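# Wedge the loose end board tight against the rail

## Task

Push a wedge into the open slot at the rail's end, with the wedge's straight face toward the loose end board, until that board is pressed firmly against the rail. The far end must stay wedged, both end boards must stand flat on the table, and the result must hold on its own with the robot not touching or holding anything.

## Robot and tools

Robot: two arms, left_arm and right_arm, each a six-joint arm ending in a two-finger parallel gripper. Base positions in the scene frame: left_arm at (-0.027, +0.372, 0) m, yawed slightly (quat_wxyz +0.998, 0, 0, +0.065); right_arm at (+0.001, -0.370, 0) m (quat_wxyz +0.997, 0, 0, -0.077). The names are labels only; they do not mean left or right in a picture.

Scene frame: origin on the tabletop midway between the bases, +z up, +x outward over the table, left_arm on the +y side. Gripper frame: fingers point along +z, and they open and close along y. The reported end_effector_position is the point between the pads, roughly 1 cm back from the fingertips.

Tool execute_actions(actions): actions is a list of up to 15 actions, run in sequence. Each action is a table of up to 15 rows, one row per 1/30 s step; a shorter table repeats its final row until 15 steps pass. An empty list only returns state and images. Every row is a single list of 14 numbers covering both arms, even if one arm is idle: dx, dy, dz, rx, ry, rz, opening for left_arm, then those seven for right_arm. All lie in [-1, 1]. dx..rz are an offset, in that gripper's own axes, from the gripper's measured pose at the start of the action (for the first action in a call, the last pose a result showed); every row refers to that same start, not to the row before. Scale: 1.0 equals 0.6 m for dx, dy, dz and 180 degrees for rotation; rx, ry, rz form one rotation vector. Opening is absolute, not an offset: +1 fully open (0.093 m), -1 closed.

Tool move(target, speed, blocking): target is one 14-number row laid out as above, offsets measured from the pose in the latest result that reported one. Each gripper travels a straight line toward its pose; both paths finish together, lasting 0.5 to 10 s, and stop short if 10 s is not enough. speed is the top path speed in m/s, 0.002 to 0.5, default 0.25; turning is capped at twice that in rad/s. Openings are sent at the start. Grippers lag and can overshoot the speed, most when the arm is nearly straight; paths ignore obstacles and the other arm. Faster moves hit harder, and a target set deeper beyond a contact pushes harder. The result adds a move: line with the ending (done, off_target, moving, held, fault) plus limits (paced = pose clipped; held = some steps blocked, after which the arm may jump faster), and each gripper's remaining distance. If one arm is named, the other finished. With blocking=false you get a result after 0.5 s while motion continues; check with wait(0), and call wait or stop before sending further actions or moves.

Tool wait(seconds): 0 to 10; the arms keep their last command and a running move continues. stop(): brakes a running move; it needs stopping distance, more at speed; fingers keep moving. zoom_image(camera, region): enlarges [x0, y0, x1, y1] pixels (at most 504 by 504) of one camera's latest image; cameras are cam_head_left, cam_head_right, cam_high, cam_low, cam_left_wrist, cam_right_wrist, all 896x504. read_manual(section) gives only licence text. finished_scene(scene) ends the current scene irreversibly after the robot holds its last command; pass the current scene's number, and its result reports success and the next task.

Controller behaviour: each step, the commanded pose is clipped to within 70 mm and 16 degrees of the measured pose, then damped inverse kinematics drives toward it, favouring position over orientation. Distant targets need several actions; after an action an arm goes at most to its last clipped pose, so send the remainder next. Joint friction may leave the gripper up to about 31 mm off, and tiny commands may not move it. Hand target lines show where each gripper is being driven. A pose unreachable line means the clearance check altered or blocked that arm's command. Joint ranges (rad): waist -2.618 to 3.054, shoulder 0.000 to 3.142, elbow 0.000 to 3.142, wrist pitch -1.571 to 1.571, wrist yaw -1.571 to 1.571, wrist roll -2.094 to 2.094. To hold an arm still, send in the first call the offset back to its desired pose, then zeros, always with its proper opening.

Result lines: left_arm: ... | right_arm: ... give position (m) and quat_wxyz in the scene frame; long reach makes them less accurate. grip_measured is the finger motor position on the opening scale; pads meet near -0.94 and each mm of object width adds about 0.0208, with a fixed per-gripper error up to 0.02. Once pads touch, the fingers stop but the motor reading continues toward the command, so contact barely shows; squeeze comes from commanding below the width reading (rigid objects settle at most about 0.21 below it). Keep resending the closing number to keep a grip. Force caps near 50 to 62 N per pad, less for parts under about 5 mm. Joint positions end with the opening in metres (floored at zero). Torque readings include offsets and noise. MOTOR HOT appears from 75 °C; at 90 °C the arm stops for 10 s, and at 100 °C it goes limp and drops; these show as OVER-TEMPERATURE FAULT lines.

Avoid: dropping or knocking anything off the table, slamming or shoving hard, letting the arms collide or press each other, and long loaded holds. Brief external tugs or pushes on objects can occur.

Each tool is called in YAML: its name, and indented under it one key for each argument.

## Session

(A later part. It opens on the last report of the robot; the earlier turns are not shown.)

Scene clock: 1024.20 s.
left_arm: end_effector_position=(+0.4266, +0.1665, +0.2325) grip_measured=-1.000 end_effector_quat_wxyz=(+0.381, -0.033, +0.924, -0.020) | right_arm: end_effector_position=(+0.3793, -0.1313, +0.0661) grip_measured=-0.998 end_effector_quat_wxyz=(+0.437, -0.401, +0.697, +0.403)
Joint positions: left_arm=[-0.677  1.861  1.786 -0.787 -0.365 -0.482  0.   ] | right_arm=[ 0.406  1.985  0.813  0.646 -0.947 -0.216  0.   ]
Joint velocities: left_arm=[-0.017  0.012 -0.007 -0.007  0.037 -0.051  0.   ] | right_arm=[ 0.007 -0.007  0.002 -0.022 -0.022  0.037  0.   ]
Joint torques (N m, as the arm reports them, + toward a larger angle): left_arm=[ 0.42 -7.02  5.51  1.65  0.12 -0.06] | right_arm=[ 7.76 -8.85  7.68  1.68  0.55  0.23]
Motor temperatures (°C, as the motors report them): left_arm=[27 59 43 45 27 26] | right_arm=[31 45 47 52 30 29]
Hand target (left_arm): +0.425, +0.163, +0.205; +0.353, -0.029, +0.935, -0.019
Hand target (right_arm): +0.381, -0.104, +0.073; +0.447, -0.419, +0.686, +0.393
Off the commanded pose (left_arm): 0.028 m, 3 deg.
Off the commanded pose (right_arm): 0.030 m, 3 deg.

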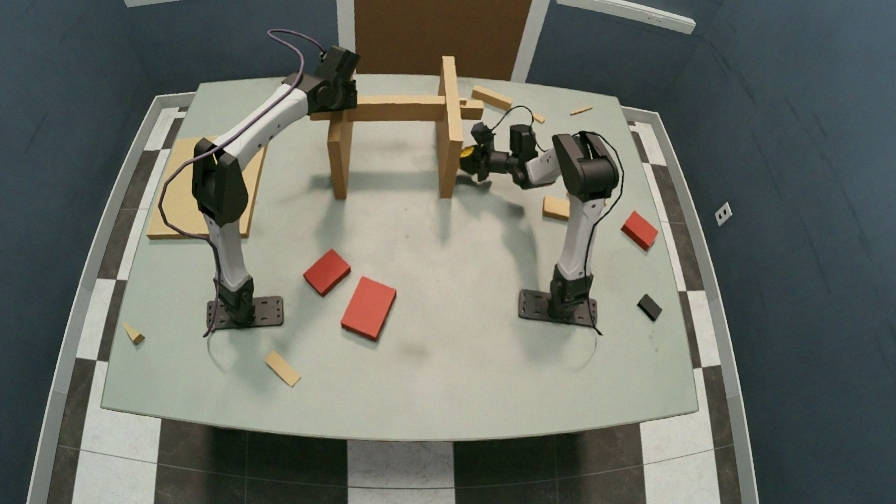

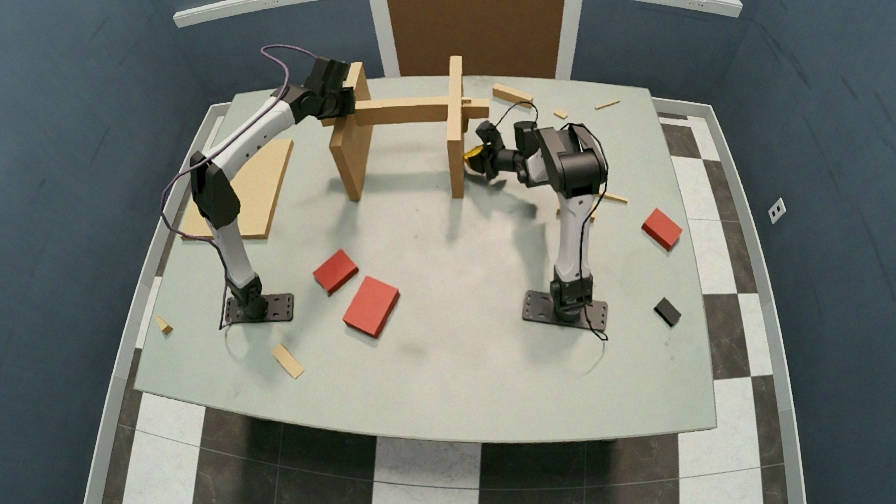

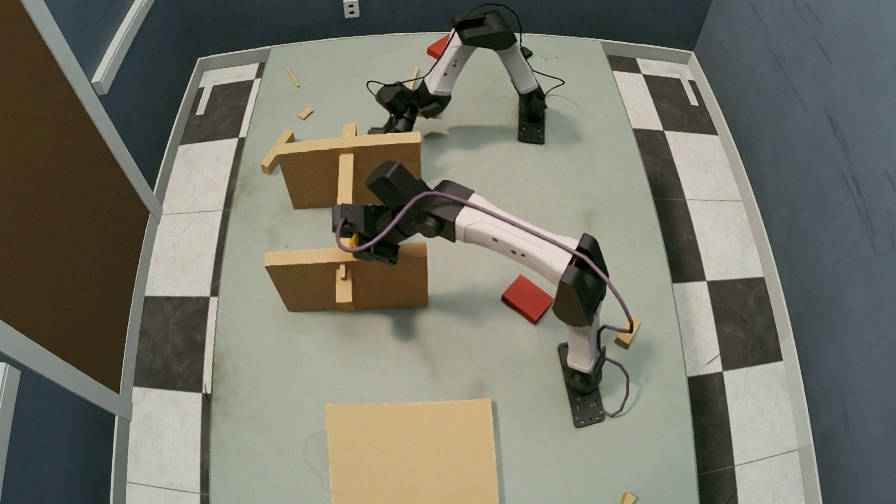

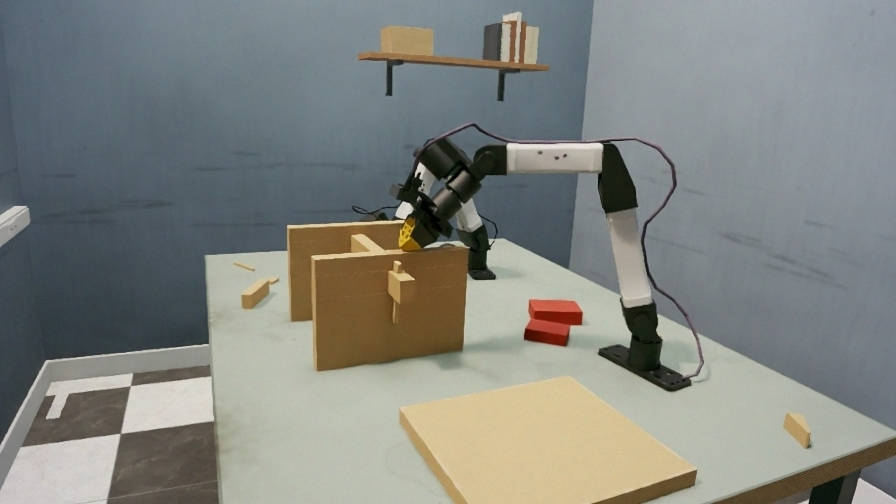

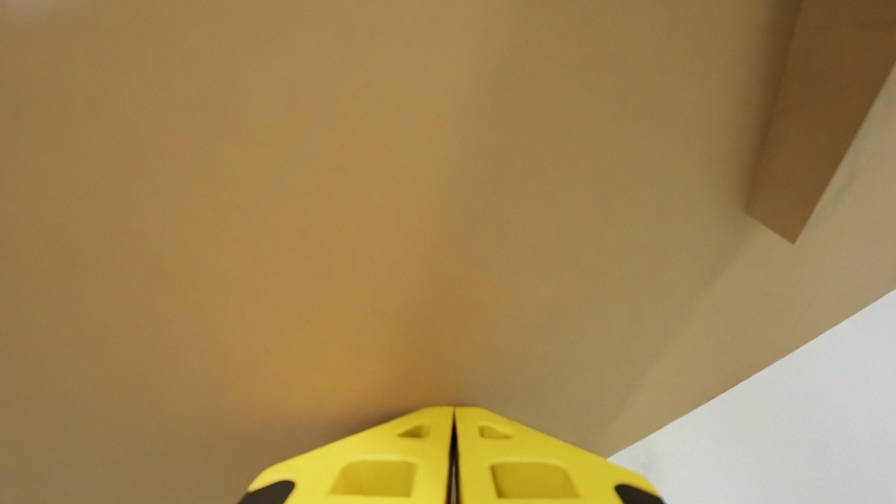

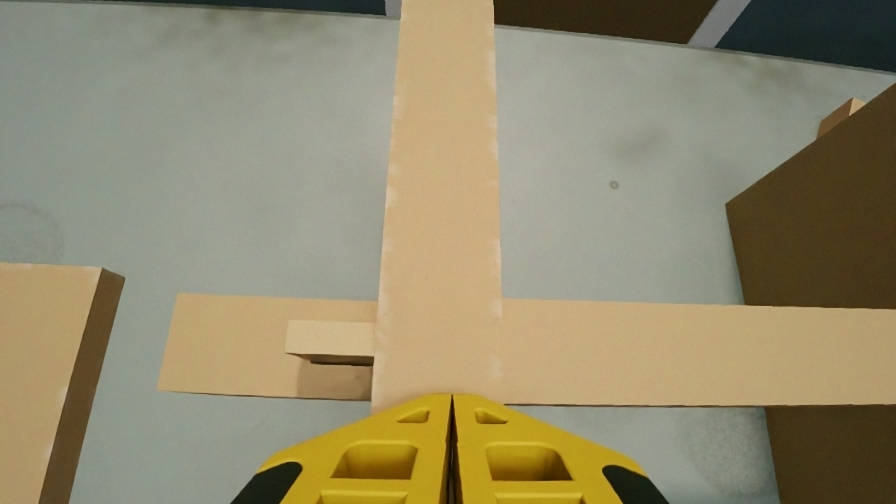

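execute_actions:
  actions:
    - [[0.0337,-0.0042,0.0324,0,0.019,0,-1,-0.0186,0.0118,0.0383,0,0,-0.014,-1],[0.0337,-0.0042,0.0324,0,0.019,0,-1,-0.0159,0.0101,0.0329,0,0,-0.012,-1],[0.0337,-0.0042,0.0324,0,0.019,0,-1,-0.0133,0.0084,0.0274,0,0,-0.010,-1],[0.0337,-0.0042,0.0324,0,0.019,0,-1,-0.0106,0.0068,0.0219,0,0,-0.008,-1],[0.0337,-0.0042,0.0324,0,0.019,0,-1,-0.0080,0.0051,0.0164,0,0,-0.006,-1],[0.0337,-0.0042,0.0324,0,0.019,0,-1,-0.0053,0.0034,0.0110,0,0,-0.004,-1],[0.0337,-0.0042,0.0324,0,0.019,0,-1,-0.0027,0.0017,0.0055,0,0,-0.002,-1],[0.0274,-0.0038,0.0263,0,0.019,0,-1,0,0,0,0,0,0,-1],[0.0212,-0.0035,0.0201,0,0.019,0,-1,0.001,-0.0017,-0.0046,0,0,0,-1],[0.0149,-0.0031,0.0140,0,0.019,0,-1,0.002,-0.0034,-0.0092,0,0,0,-1],[0.0086,-0.0028,0.0079,0,0.019,0,-1,0.003,-0.0051,-0.0138,0,0,0,-1],[0.0024,-0.0024,0.0018,0,0.019,0,-1,0.004,-0.0068,-0.0184,0,0,0,-1],[-0.0039,-0.0021,-0.0043,0,0.019,0,-1,0.005,-0.0085,-0.023,0,0,0,-1],[-0.0101,-0.0017,-0.0105,0,0.019,0,-1,0.006,-0.0102,-0.0276,0,0,0,-1],[-0.0164,-0.0014,-0.0166,0,0.019,0,-1,0.007,-0.0119,-0.0322,0,0,0,-1]]

wait:
  seconds: 0.5

Scene clock: 1058.30 s.
left_arm: end_effector_position=(+0.4274, +0.1627, +0.2380) grip_measured=-1.000 end_effector_quat_wxyz=(+0.367, -0.032, +0.929, -0.022) | right_arm: end_effector_position=(+0.3823, -0.1412, +0.0659) grip_measured=-0.998 end_effector_quat_wxyz=(+0.440, -0.399, +0.697, +0.402)
Joint positions: left_arm=[-0.677  1.897  1.876 -0.866 -0.347 -0.49   0.   ] | right_arm=[ 0.377  1.985  0.813  0.635 -0.968 -0.236  0.   ]
Joint velocities: left_arm=[-0.007  0.222  0.603 -0.535  0.11   0.007  0.   ] | right_arm=[-0.232 -0.002 -0.012 -0.139 -0.11  -0.198  0.   ]
Joint torques (N m, as the arm reports them, + toward a larger angle): left_arm=[ 0.85 -9.84  9.87  1.66 -0.13  0.09] | right_arm=[ -1.02 -10.81   3.85   1.41  -0.22   0.09]
Motor temperatures (°C, as the motors report them): left_arm=[27 57 42 45 27 26] | right_arm=[32 45 49 53 30 29]
Hand target (left_arm): +0.426, +0.167, +0.247; +0.357, -0.033, +0.933, -0.023
Hand target (right_arm): +0.379, -0.151, +0.067; +0.438, -0.399, +0.697, +0.404
Off the commanded pose (left_arm): 0.009 m, 2 deg.
Off the commanded pose (right_arm): 0.012 m, 0 deg.

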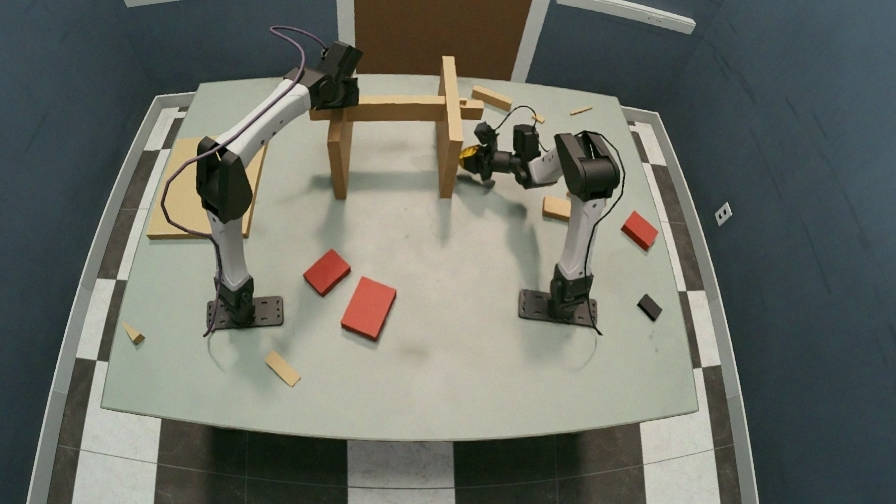

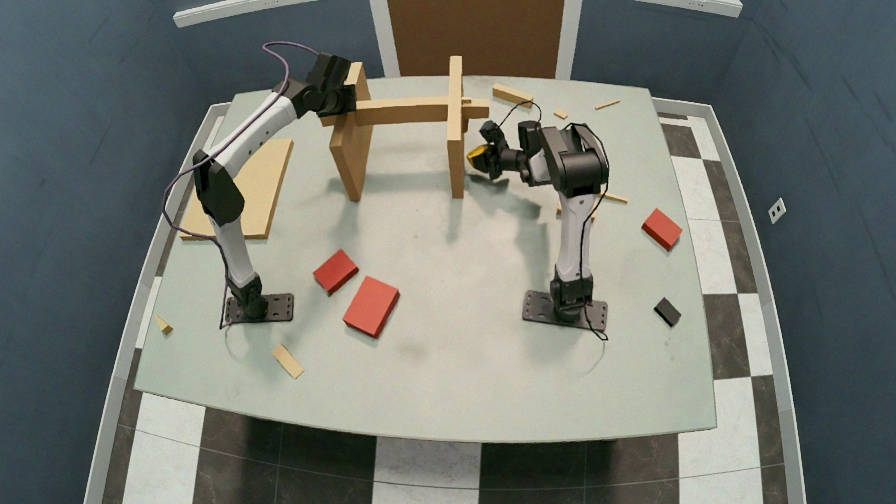

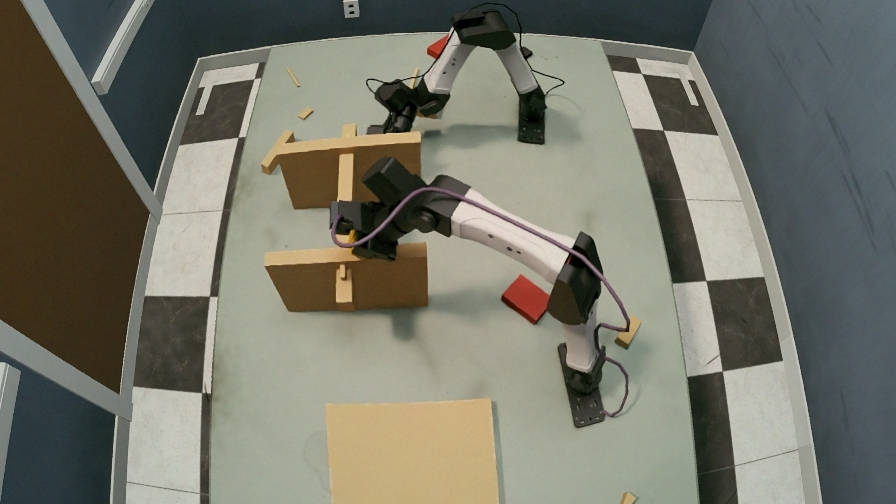

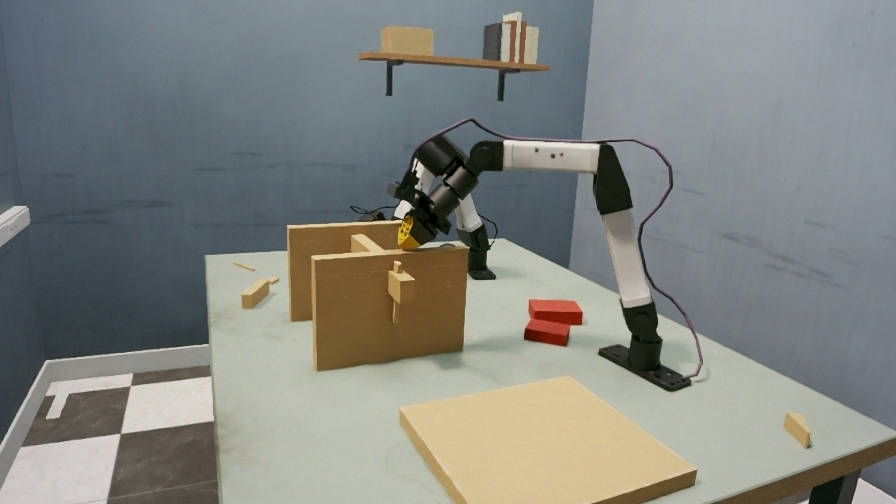

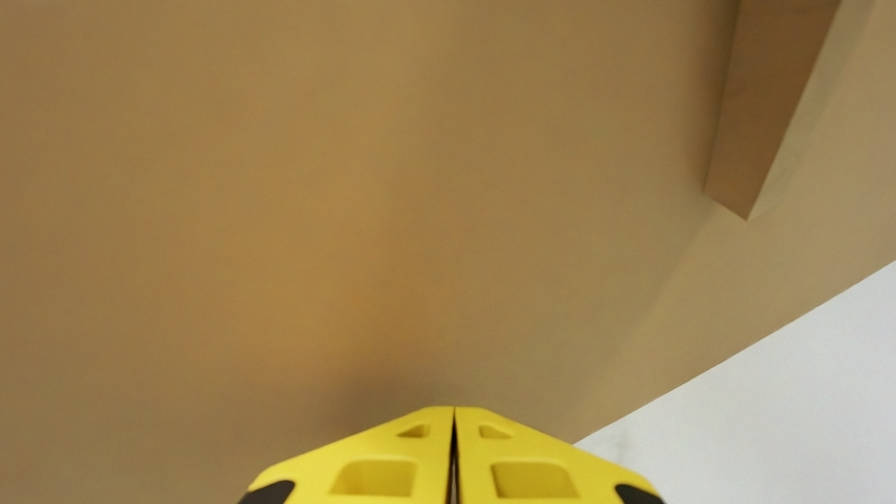

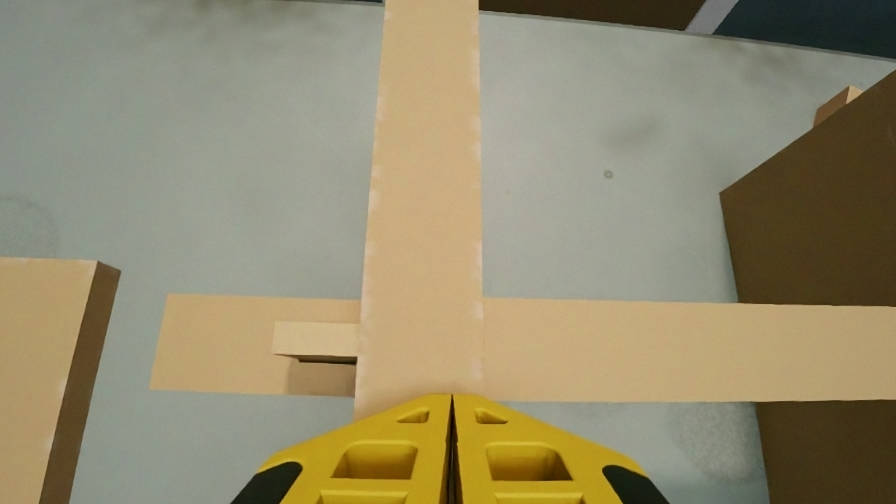

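Scene clock: 1058.80 s.
left_arm: end_effector_position=(+0.4223, +0.1635, +0.2429) grip_measured=-1.000 end_effector_quat_wxyz=(+0.355, -0.028, +0.934, -0.021) | right_arm: end_effector_position=(+0.3838, -0.1488, +0.0647) grip_measured=-0.998 end_effector_quat_wxyz=(+0.441, -0.399, +0.698, +0.400)
Joint positions: left_arm=[-0.677  1.904  1.921 -0.93  -0.335 -0.49   0.   ] | right_arm=[ 0.356  1.985  0.813  0.62  -0.982 -0.257  0.   ]
Joint velocities: left_arm=[ 0.012  0.027  0.017 -0.051  0.081 -0.007  0.   ] | right_arm=[ 0.007 -0.012  0.007 -0.007  0.007 -0.095  0.   ]
Joint torques (N m, as the arm reports them, + toward a larger angle): left_arm=[ 0.8  -9.51  9.25  1.48 -0.13  0.07] | right_arm=[ -0.24 -10.78   3.82   1.4   -0.26   0.09]
Motor temperatures (°C, as the motors report them): left_arm=[27 57 42 45 27 26] | right_arm=[32 45 49 53 30 29]
Hand target (left_arm): +0.426, +0.167, +0.246; +0.356, -0.032, +0.934, -0.023
Hand target (right_arm): +0.379, -0.151, +0.067; +0.438, -0.399, +0.697, +0.404
Off the commanded pose (left_arm): 0.006 m, 1 deg.
Off the commanded pose (right_arm): 0.006 m, 1 deg.
wait: 0.50 s; no rest

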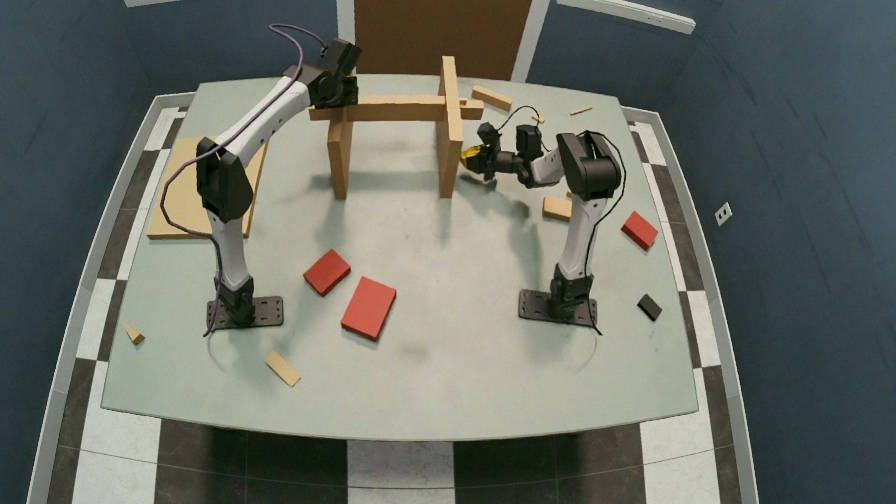

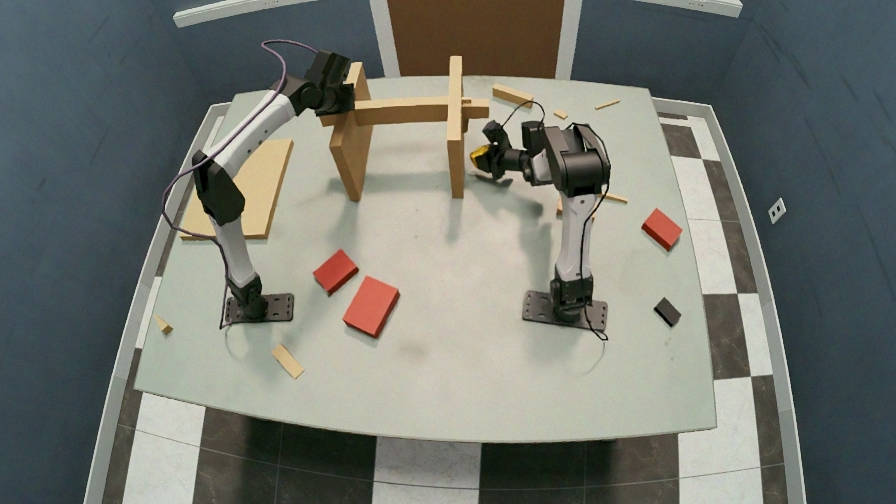

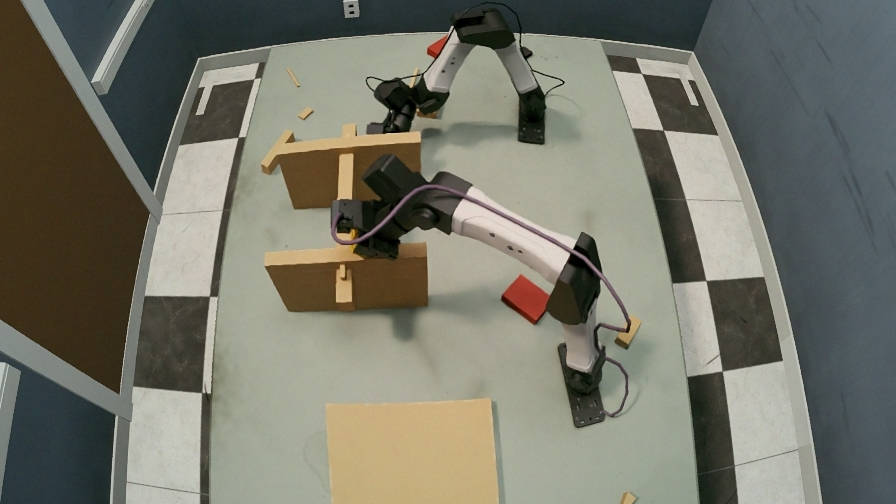

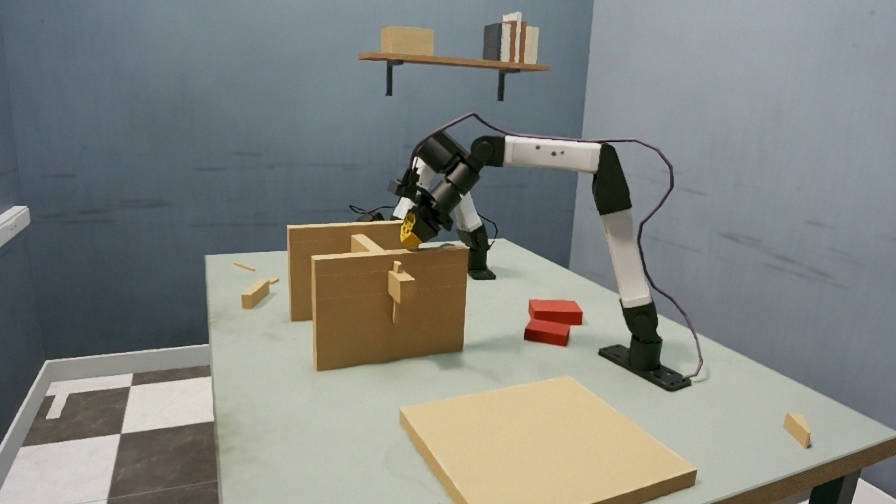

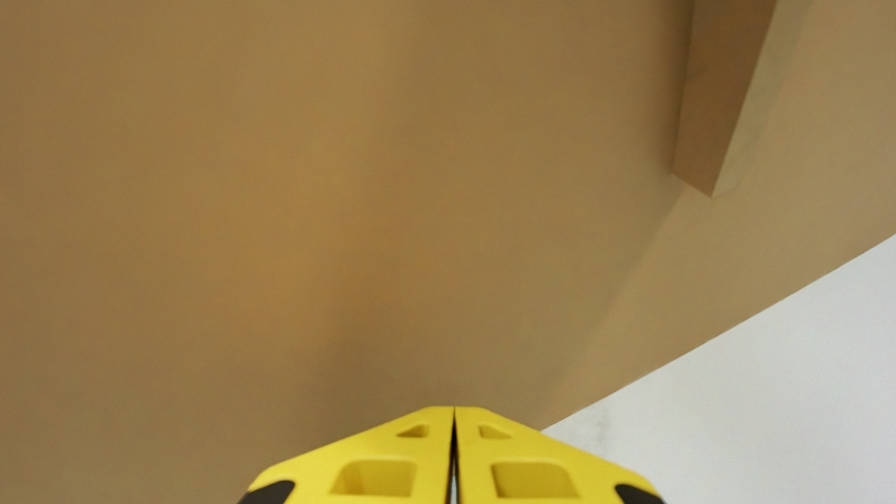

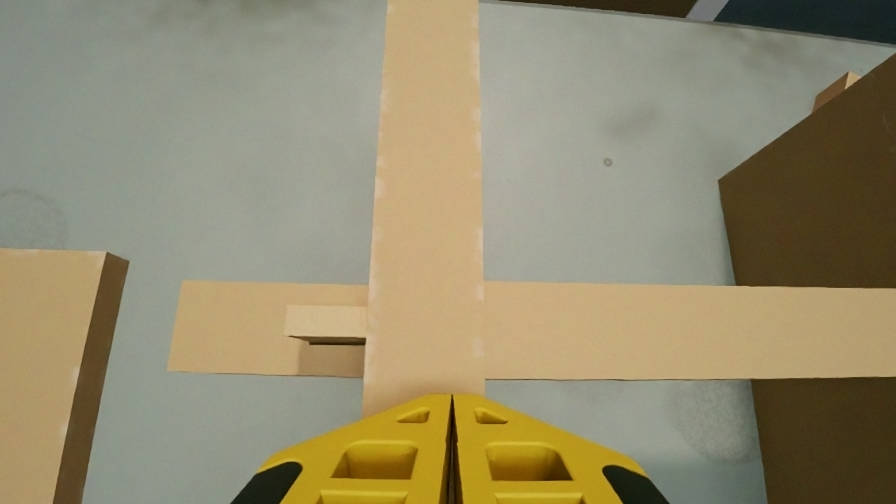

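execute_actions:
  actions: []

Scene clock: 1068.23 s.
left_arm: end_effector_position=(+0.4220, +0.1637, +0.2425) grip_measured=-1.000 end_effector_quat_wxyz=(+0.354, -0.027, +0.935, -0.021) | right_arm: end_effector_position=(+0.3837, -0.1487, +0.0647) grip_measured=-0.998 end_effector_quat_wxyz=(+0.441, -0.399, +0.697, +0.400)
Joint positions: left_arm=[-0.677  1.904  1.921 -0.932 -0.334 -0.49   0.   ] | right_arm=[ 0.356  1.985  0.813  0.619 -0.983 -0.257  0.   ]
Joint velocities: left_arm=[ 0.012  0.002  0.007  0.007  0.022 -0.022  0.   ] | right_arm=[-0.037  0.002 -0.007  0.007 -0.022  0.007  0.   ]
Joint torques (N m, as the arm reports them, + toward a larger angle): left_arm=[ 0.89 -9.38  9.24  1.49 -0.06  0.11] | right_arm=[ -0.28 -10.77   3.83   1.41  -0.26   0.06]
Motor temperatures (°C, as the motors report them): left_arm=[27 58 44 44 27 26] | right_arm=[32 46 47 52 30 29]
Hand target (left_arm): +0.426, +0.167, +0.246; +0.356, -0.033, +0.933, -0.023
Hand target (right_arm): +0.379, -0.151, +0.067; +0.438, -0.399, +0.697, +0.404
Off the commanded pose (left_arm): 0.007 m, 1 deg.
Off the commanded pose (right_arm): 0.006 m, 1 deg.

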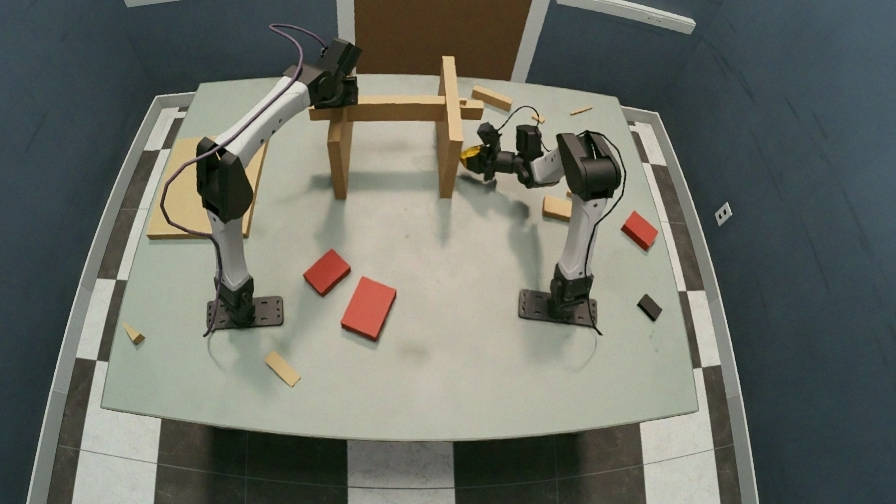

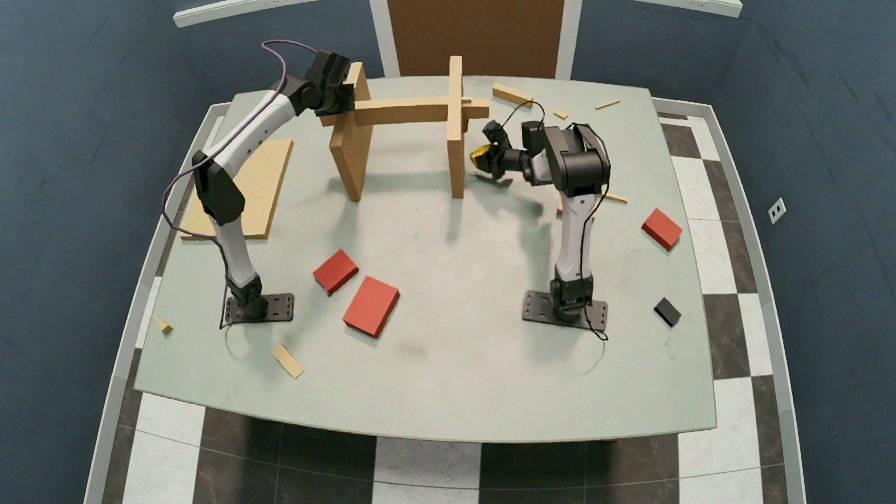

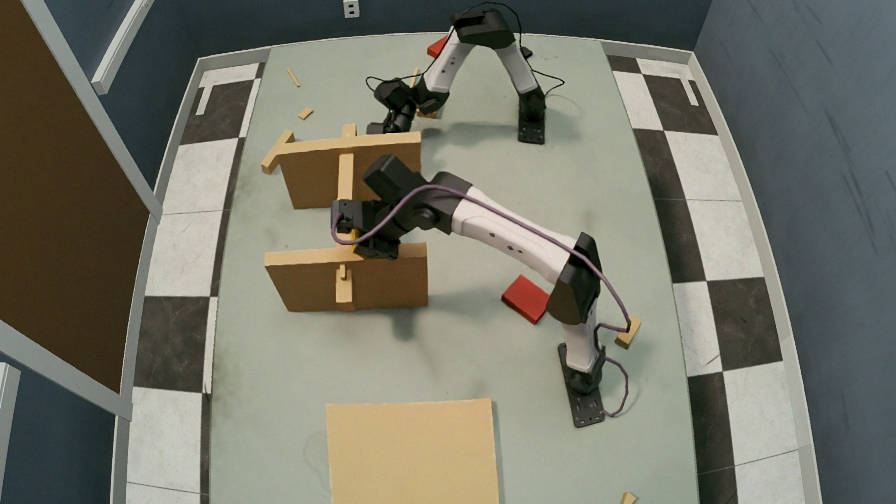

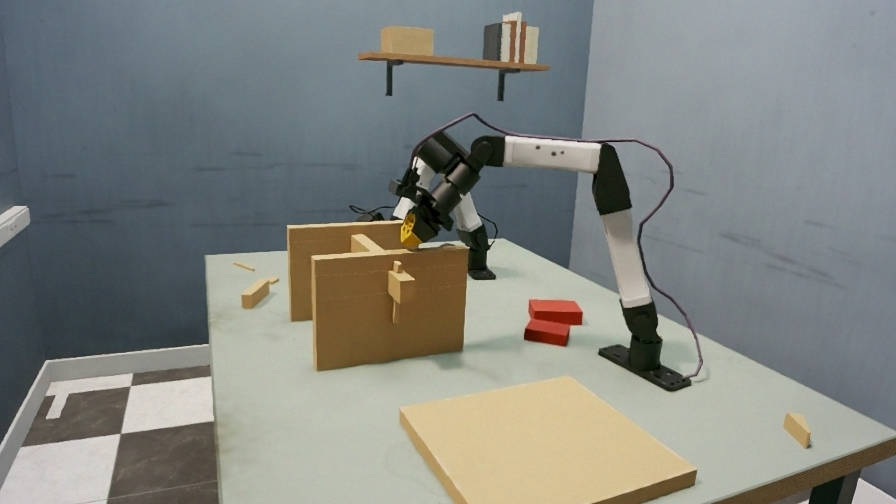

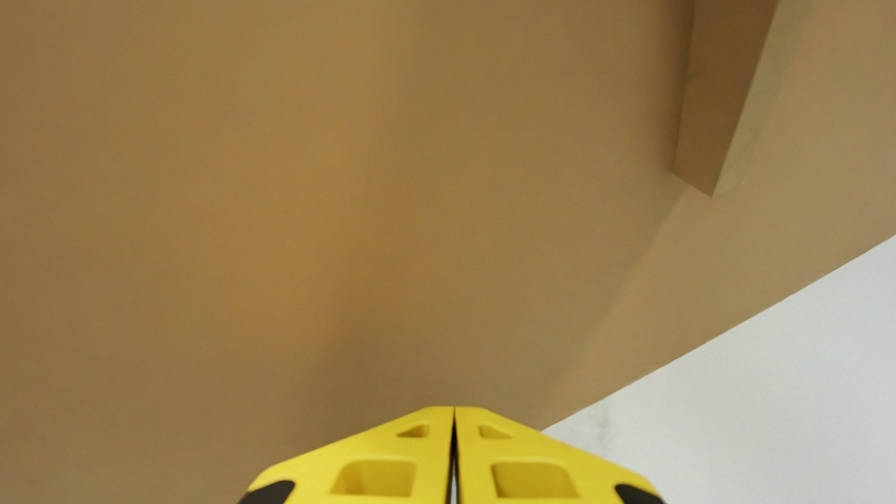

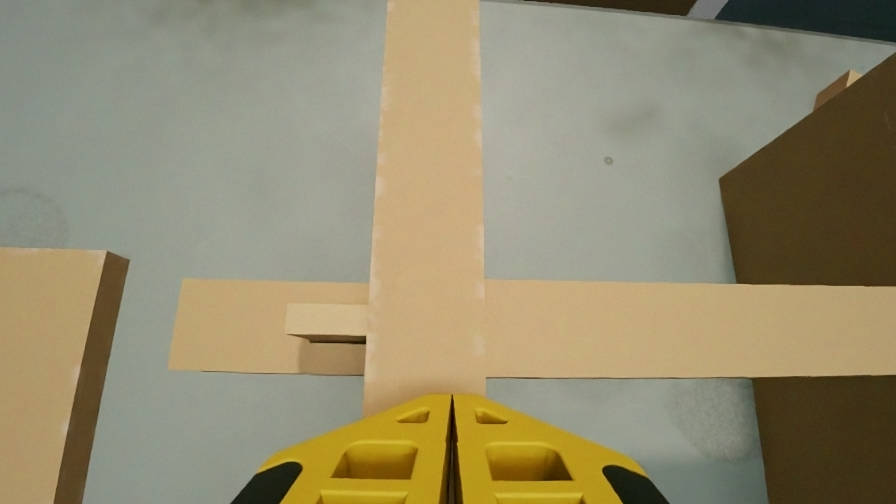

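move:
  target: [-0.037, 0.0057, 0.0467, 0, 0.036, 0, 0.25, 0, 0, 0, 0, 0, 0, -1]
  speed: 0.06

Scene clock: 1095.10 s.
left_arm: end_effector_position=(+0.4537, +0.1650, +0.2357) grip_measured=+0.248 end_effector_quat_wxyz=(+0.300, -0.027, +0.953, -0.023) | right_arm: end_effector_position=(+0.3837, -0.1487, +0.0647) grip_measured=-0.998 end_effector_quat_wxyz=(+0.441, -0.399, +0.697, +0.400)
Joint positions: left_arm=[-0.615  2.149  2.323 -1.179 -0.244 -0.469  0.057] | right_arm=[ 0.356  1.985  0.813  0.619 -0.983 -0.257  0.   ]
Joint velocities: left_arm=[-0.007 -0.022 -0.027 -0.022 -0.007 -0.007  0.   ] | right_arm=[ 0.007  0.007 -0.012 -0.081  0.037 -0.007  0.   ]
Joint torques (N m, as the arm reports them, + toward a larger angle): left_arm=[  0.97 -10.67   9.     1.34  -0.09   0.17] | right_arm=[ 0.4  -9.48  4.91  1.5  -0.13  0.13]
Motor temperatures (°C, as the motors report them): left_arm=[27 61 48 44 27 26] | right_arm=[30 47 45 51 30 29]
Hand target (left_arm): +0.457, +0.168, +0.238; +0.301, -0.027, +0.953, -0.024
Hand target (right_arm): +0.384, -0.149, +0.065; +0.441, -0.399, +0.697, +0.400
Off the commanded pose (left_arm): 0.004 m, 0 deg.
Off the commanded pose (right_arm): 0.000 m, 0 deg.
move: done

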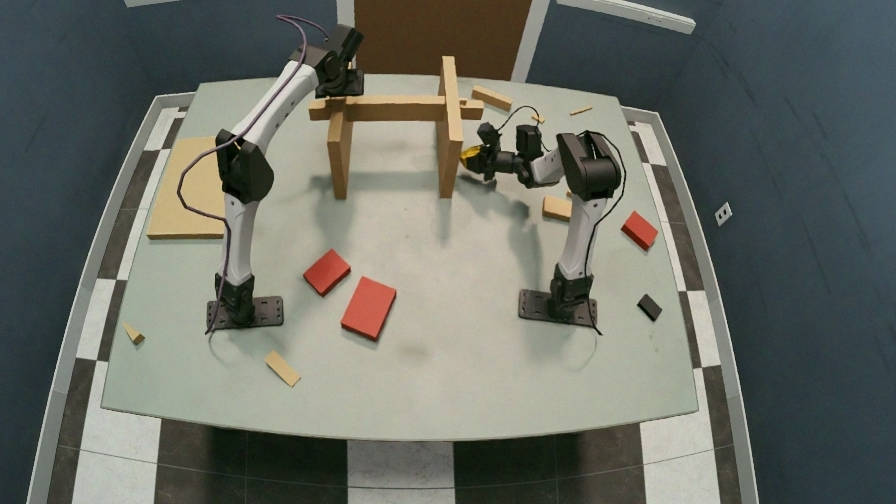

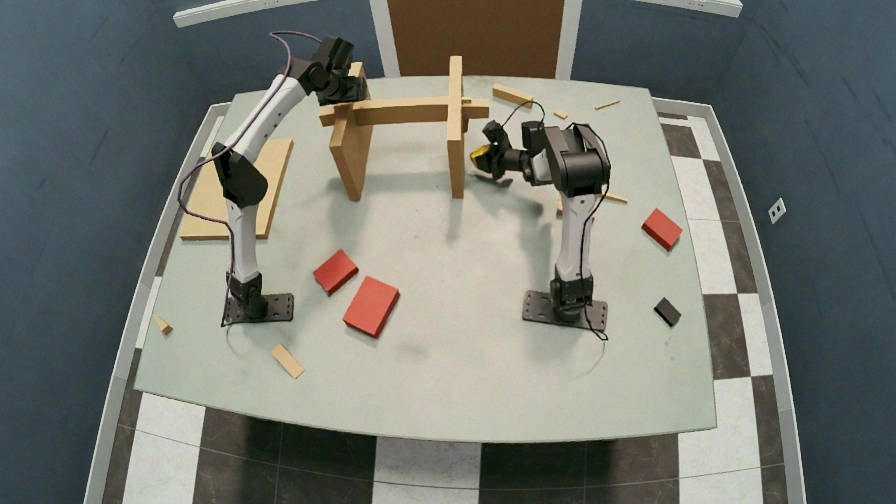

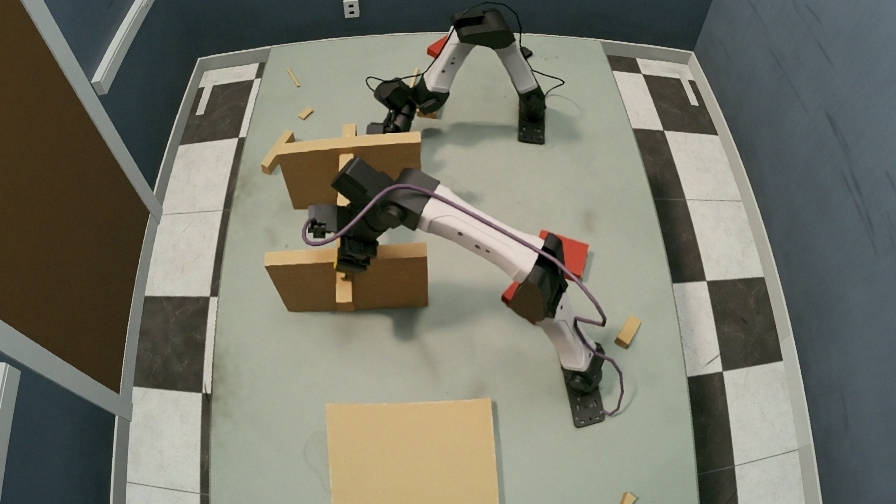

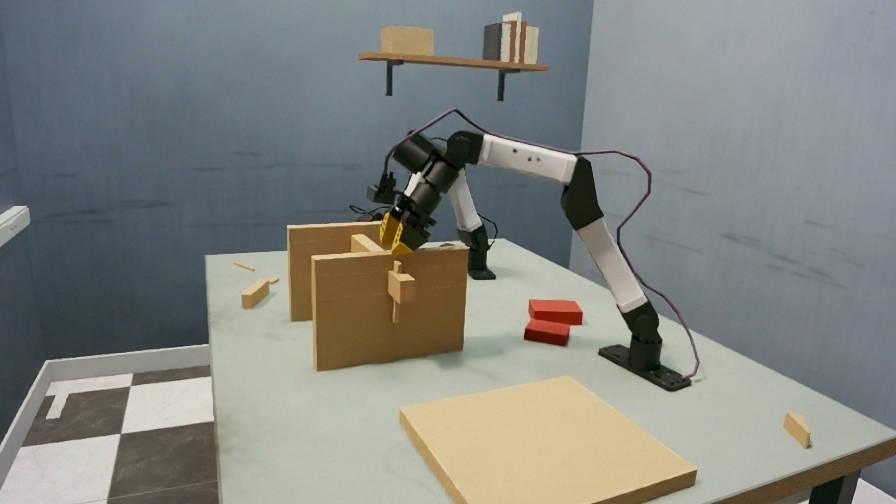

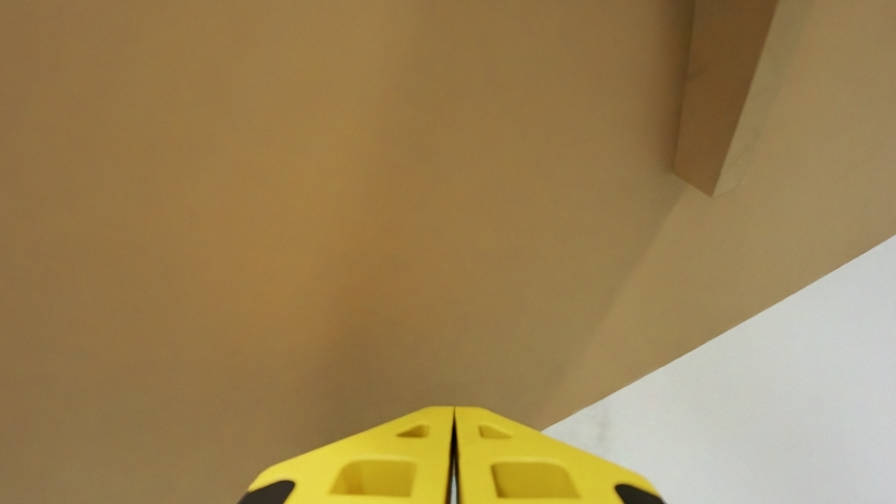

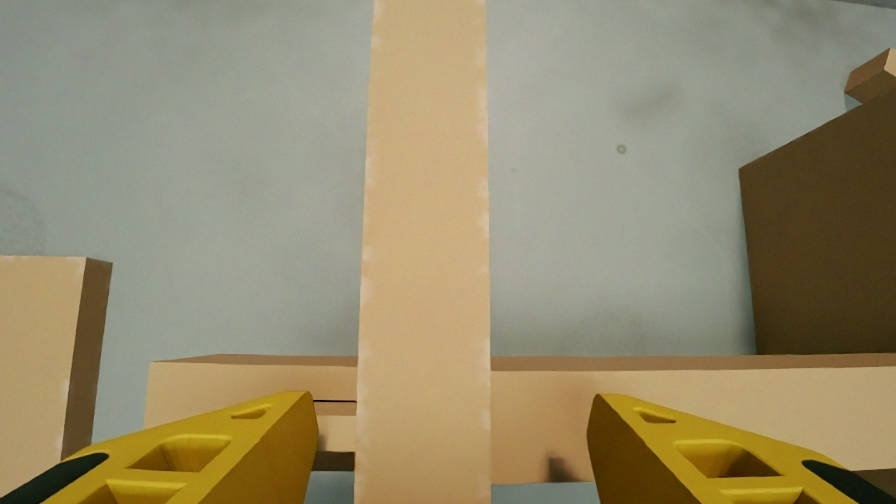

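zoom_image:
  camera: "cam_low"
  region: [340, 200, 470, 330]

zoom_image:
  camera: "cam_right_wrist"
  region: [200, 330, 500, 504]

Region (340, 200, 470, 330) of cam_low's 896x504 image, scaled by 3.877, with more detail than that image has.

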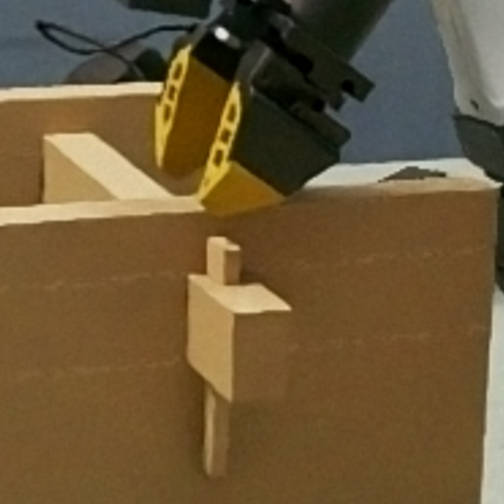

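Region (200, 330, 500, 504) of cam_right_wrist's 896x504 image, scaled by 1.680, with more detail than that image has; it fills the top 292 rows of this view, and the rest is white.

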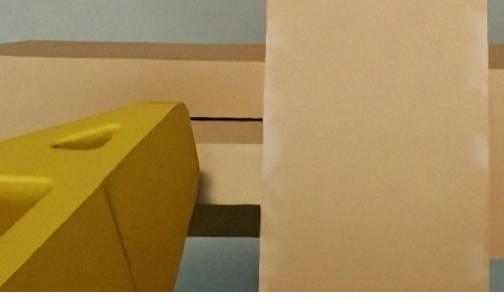

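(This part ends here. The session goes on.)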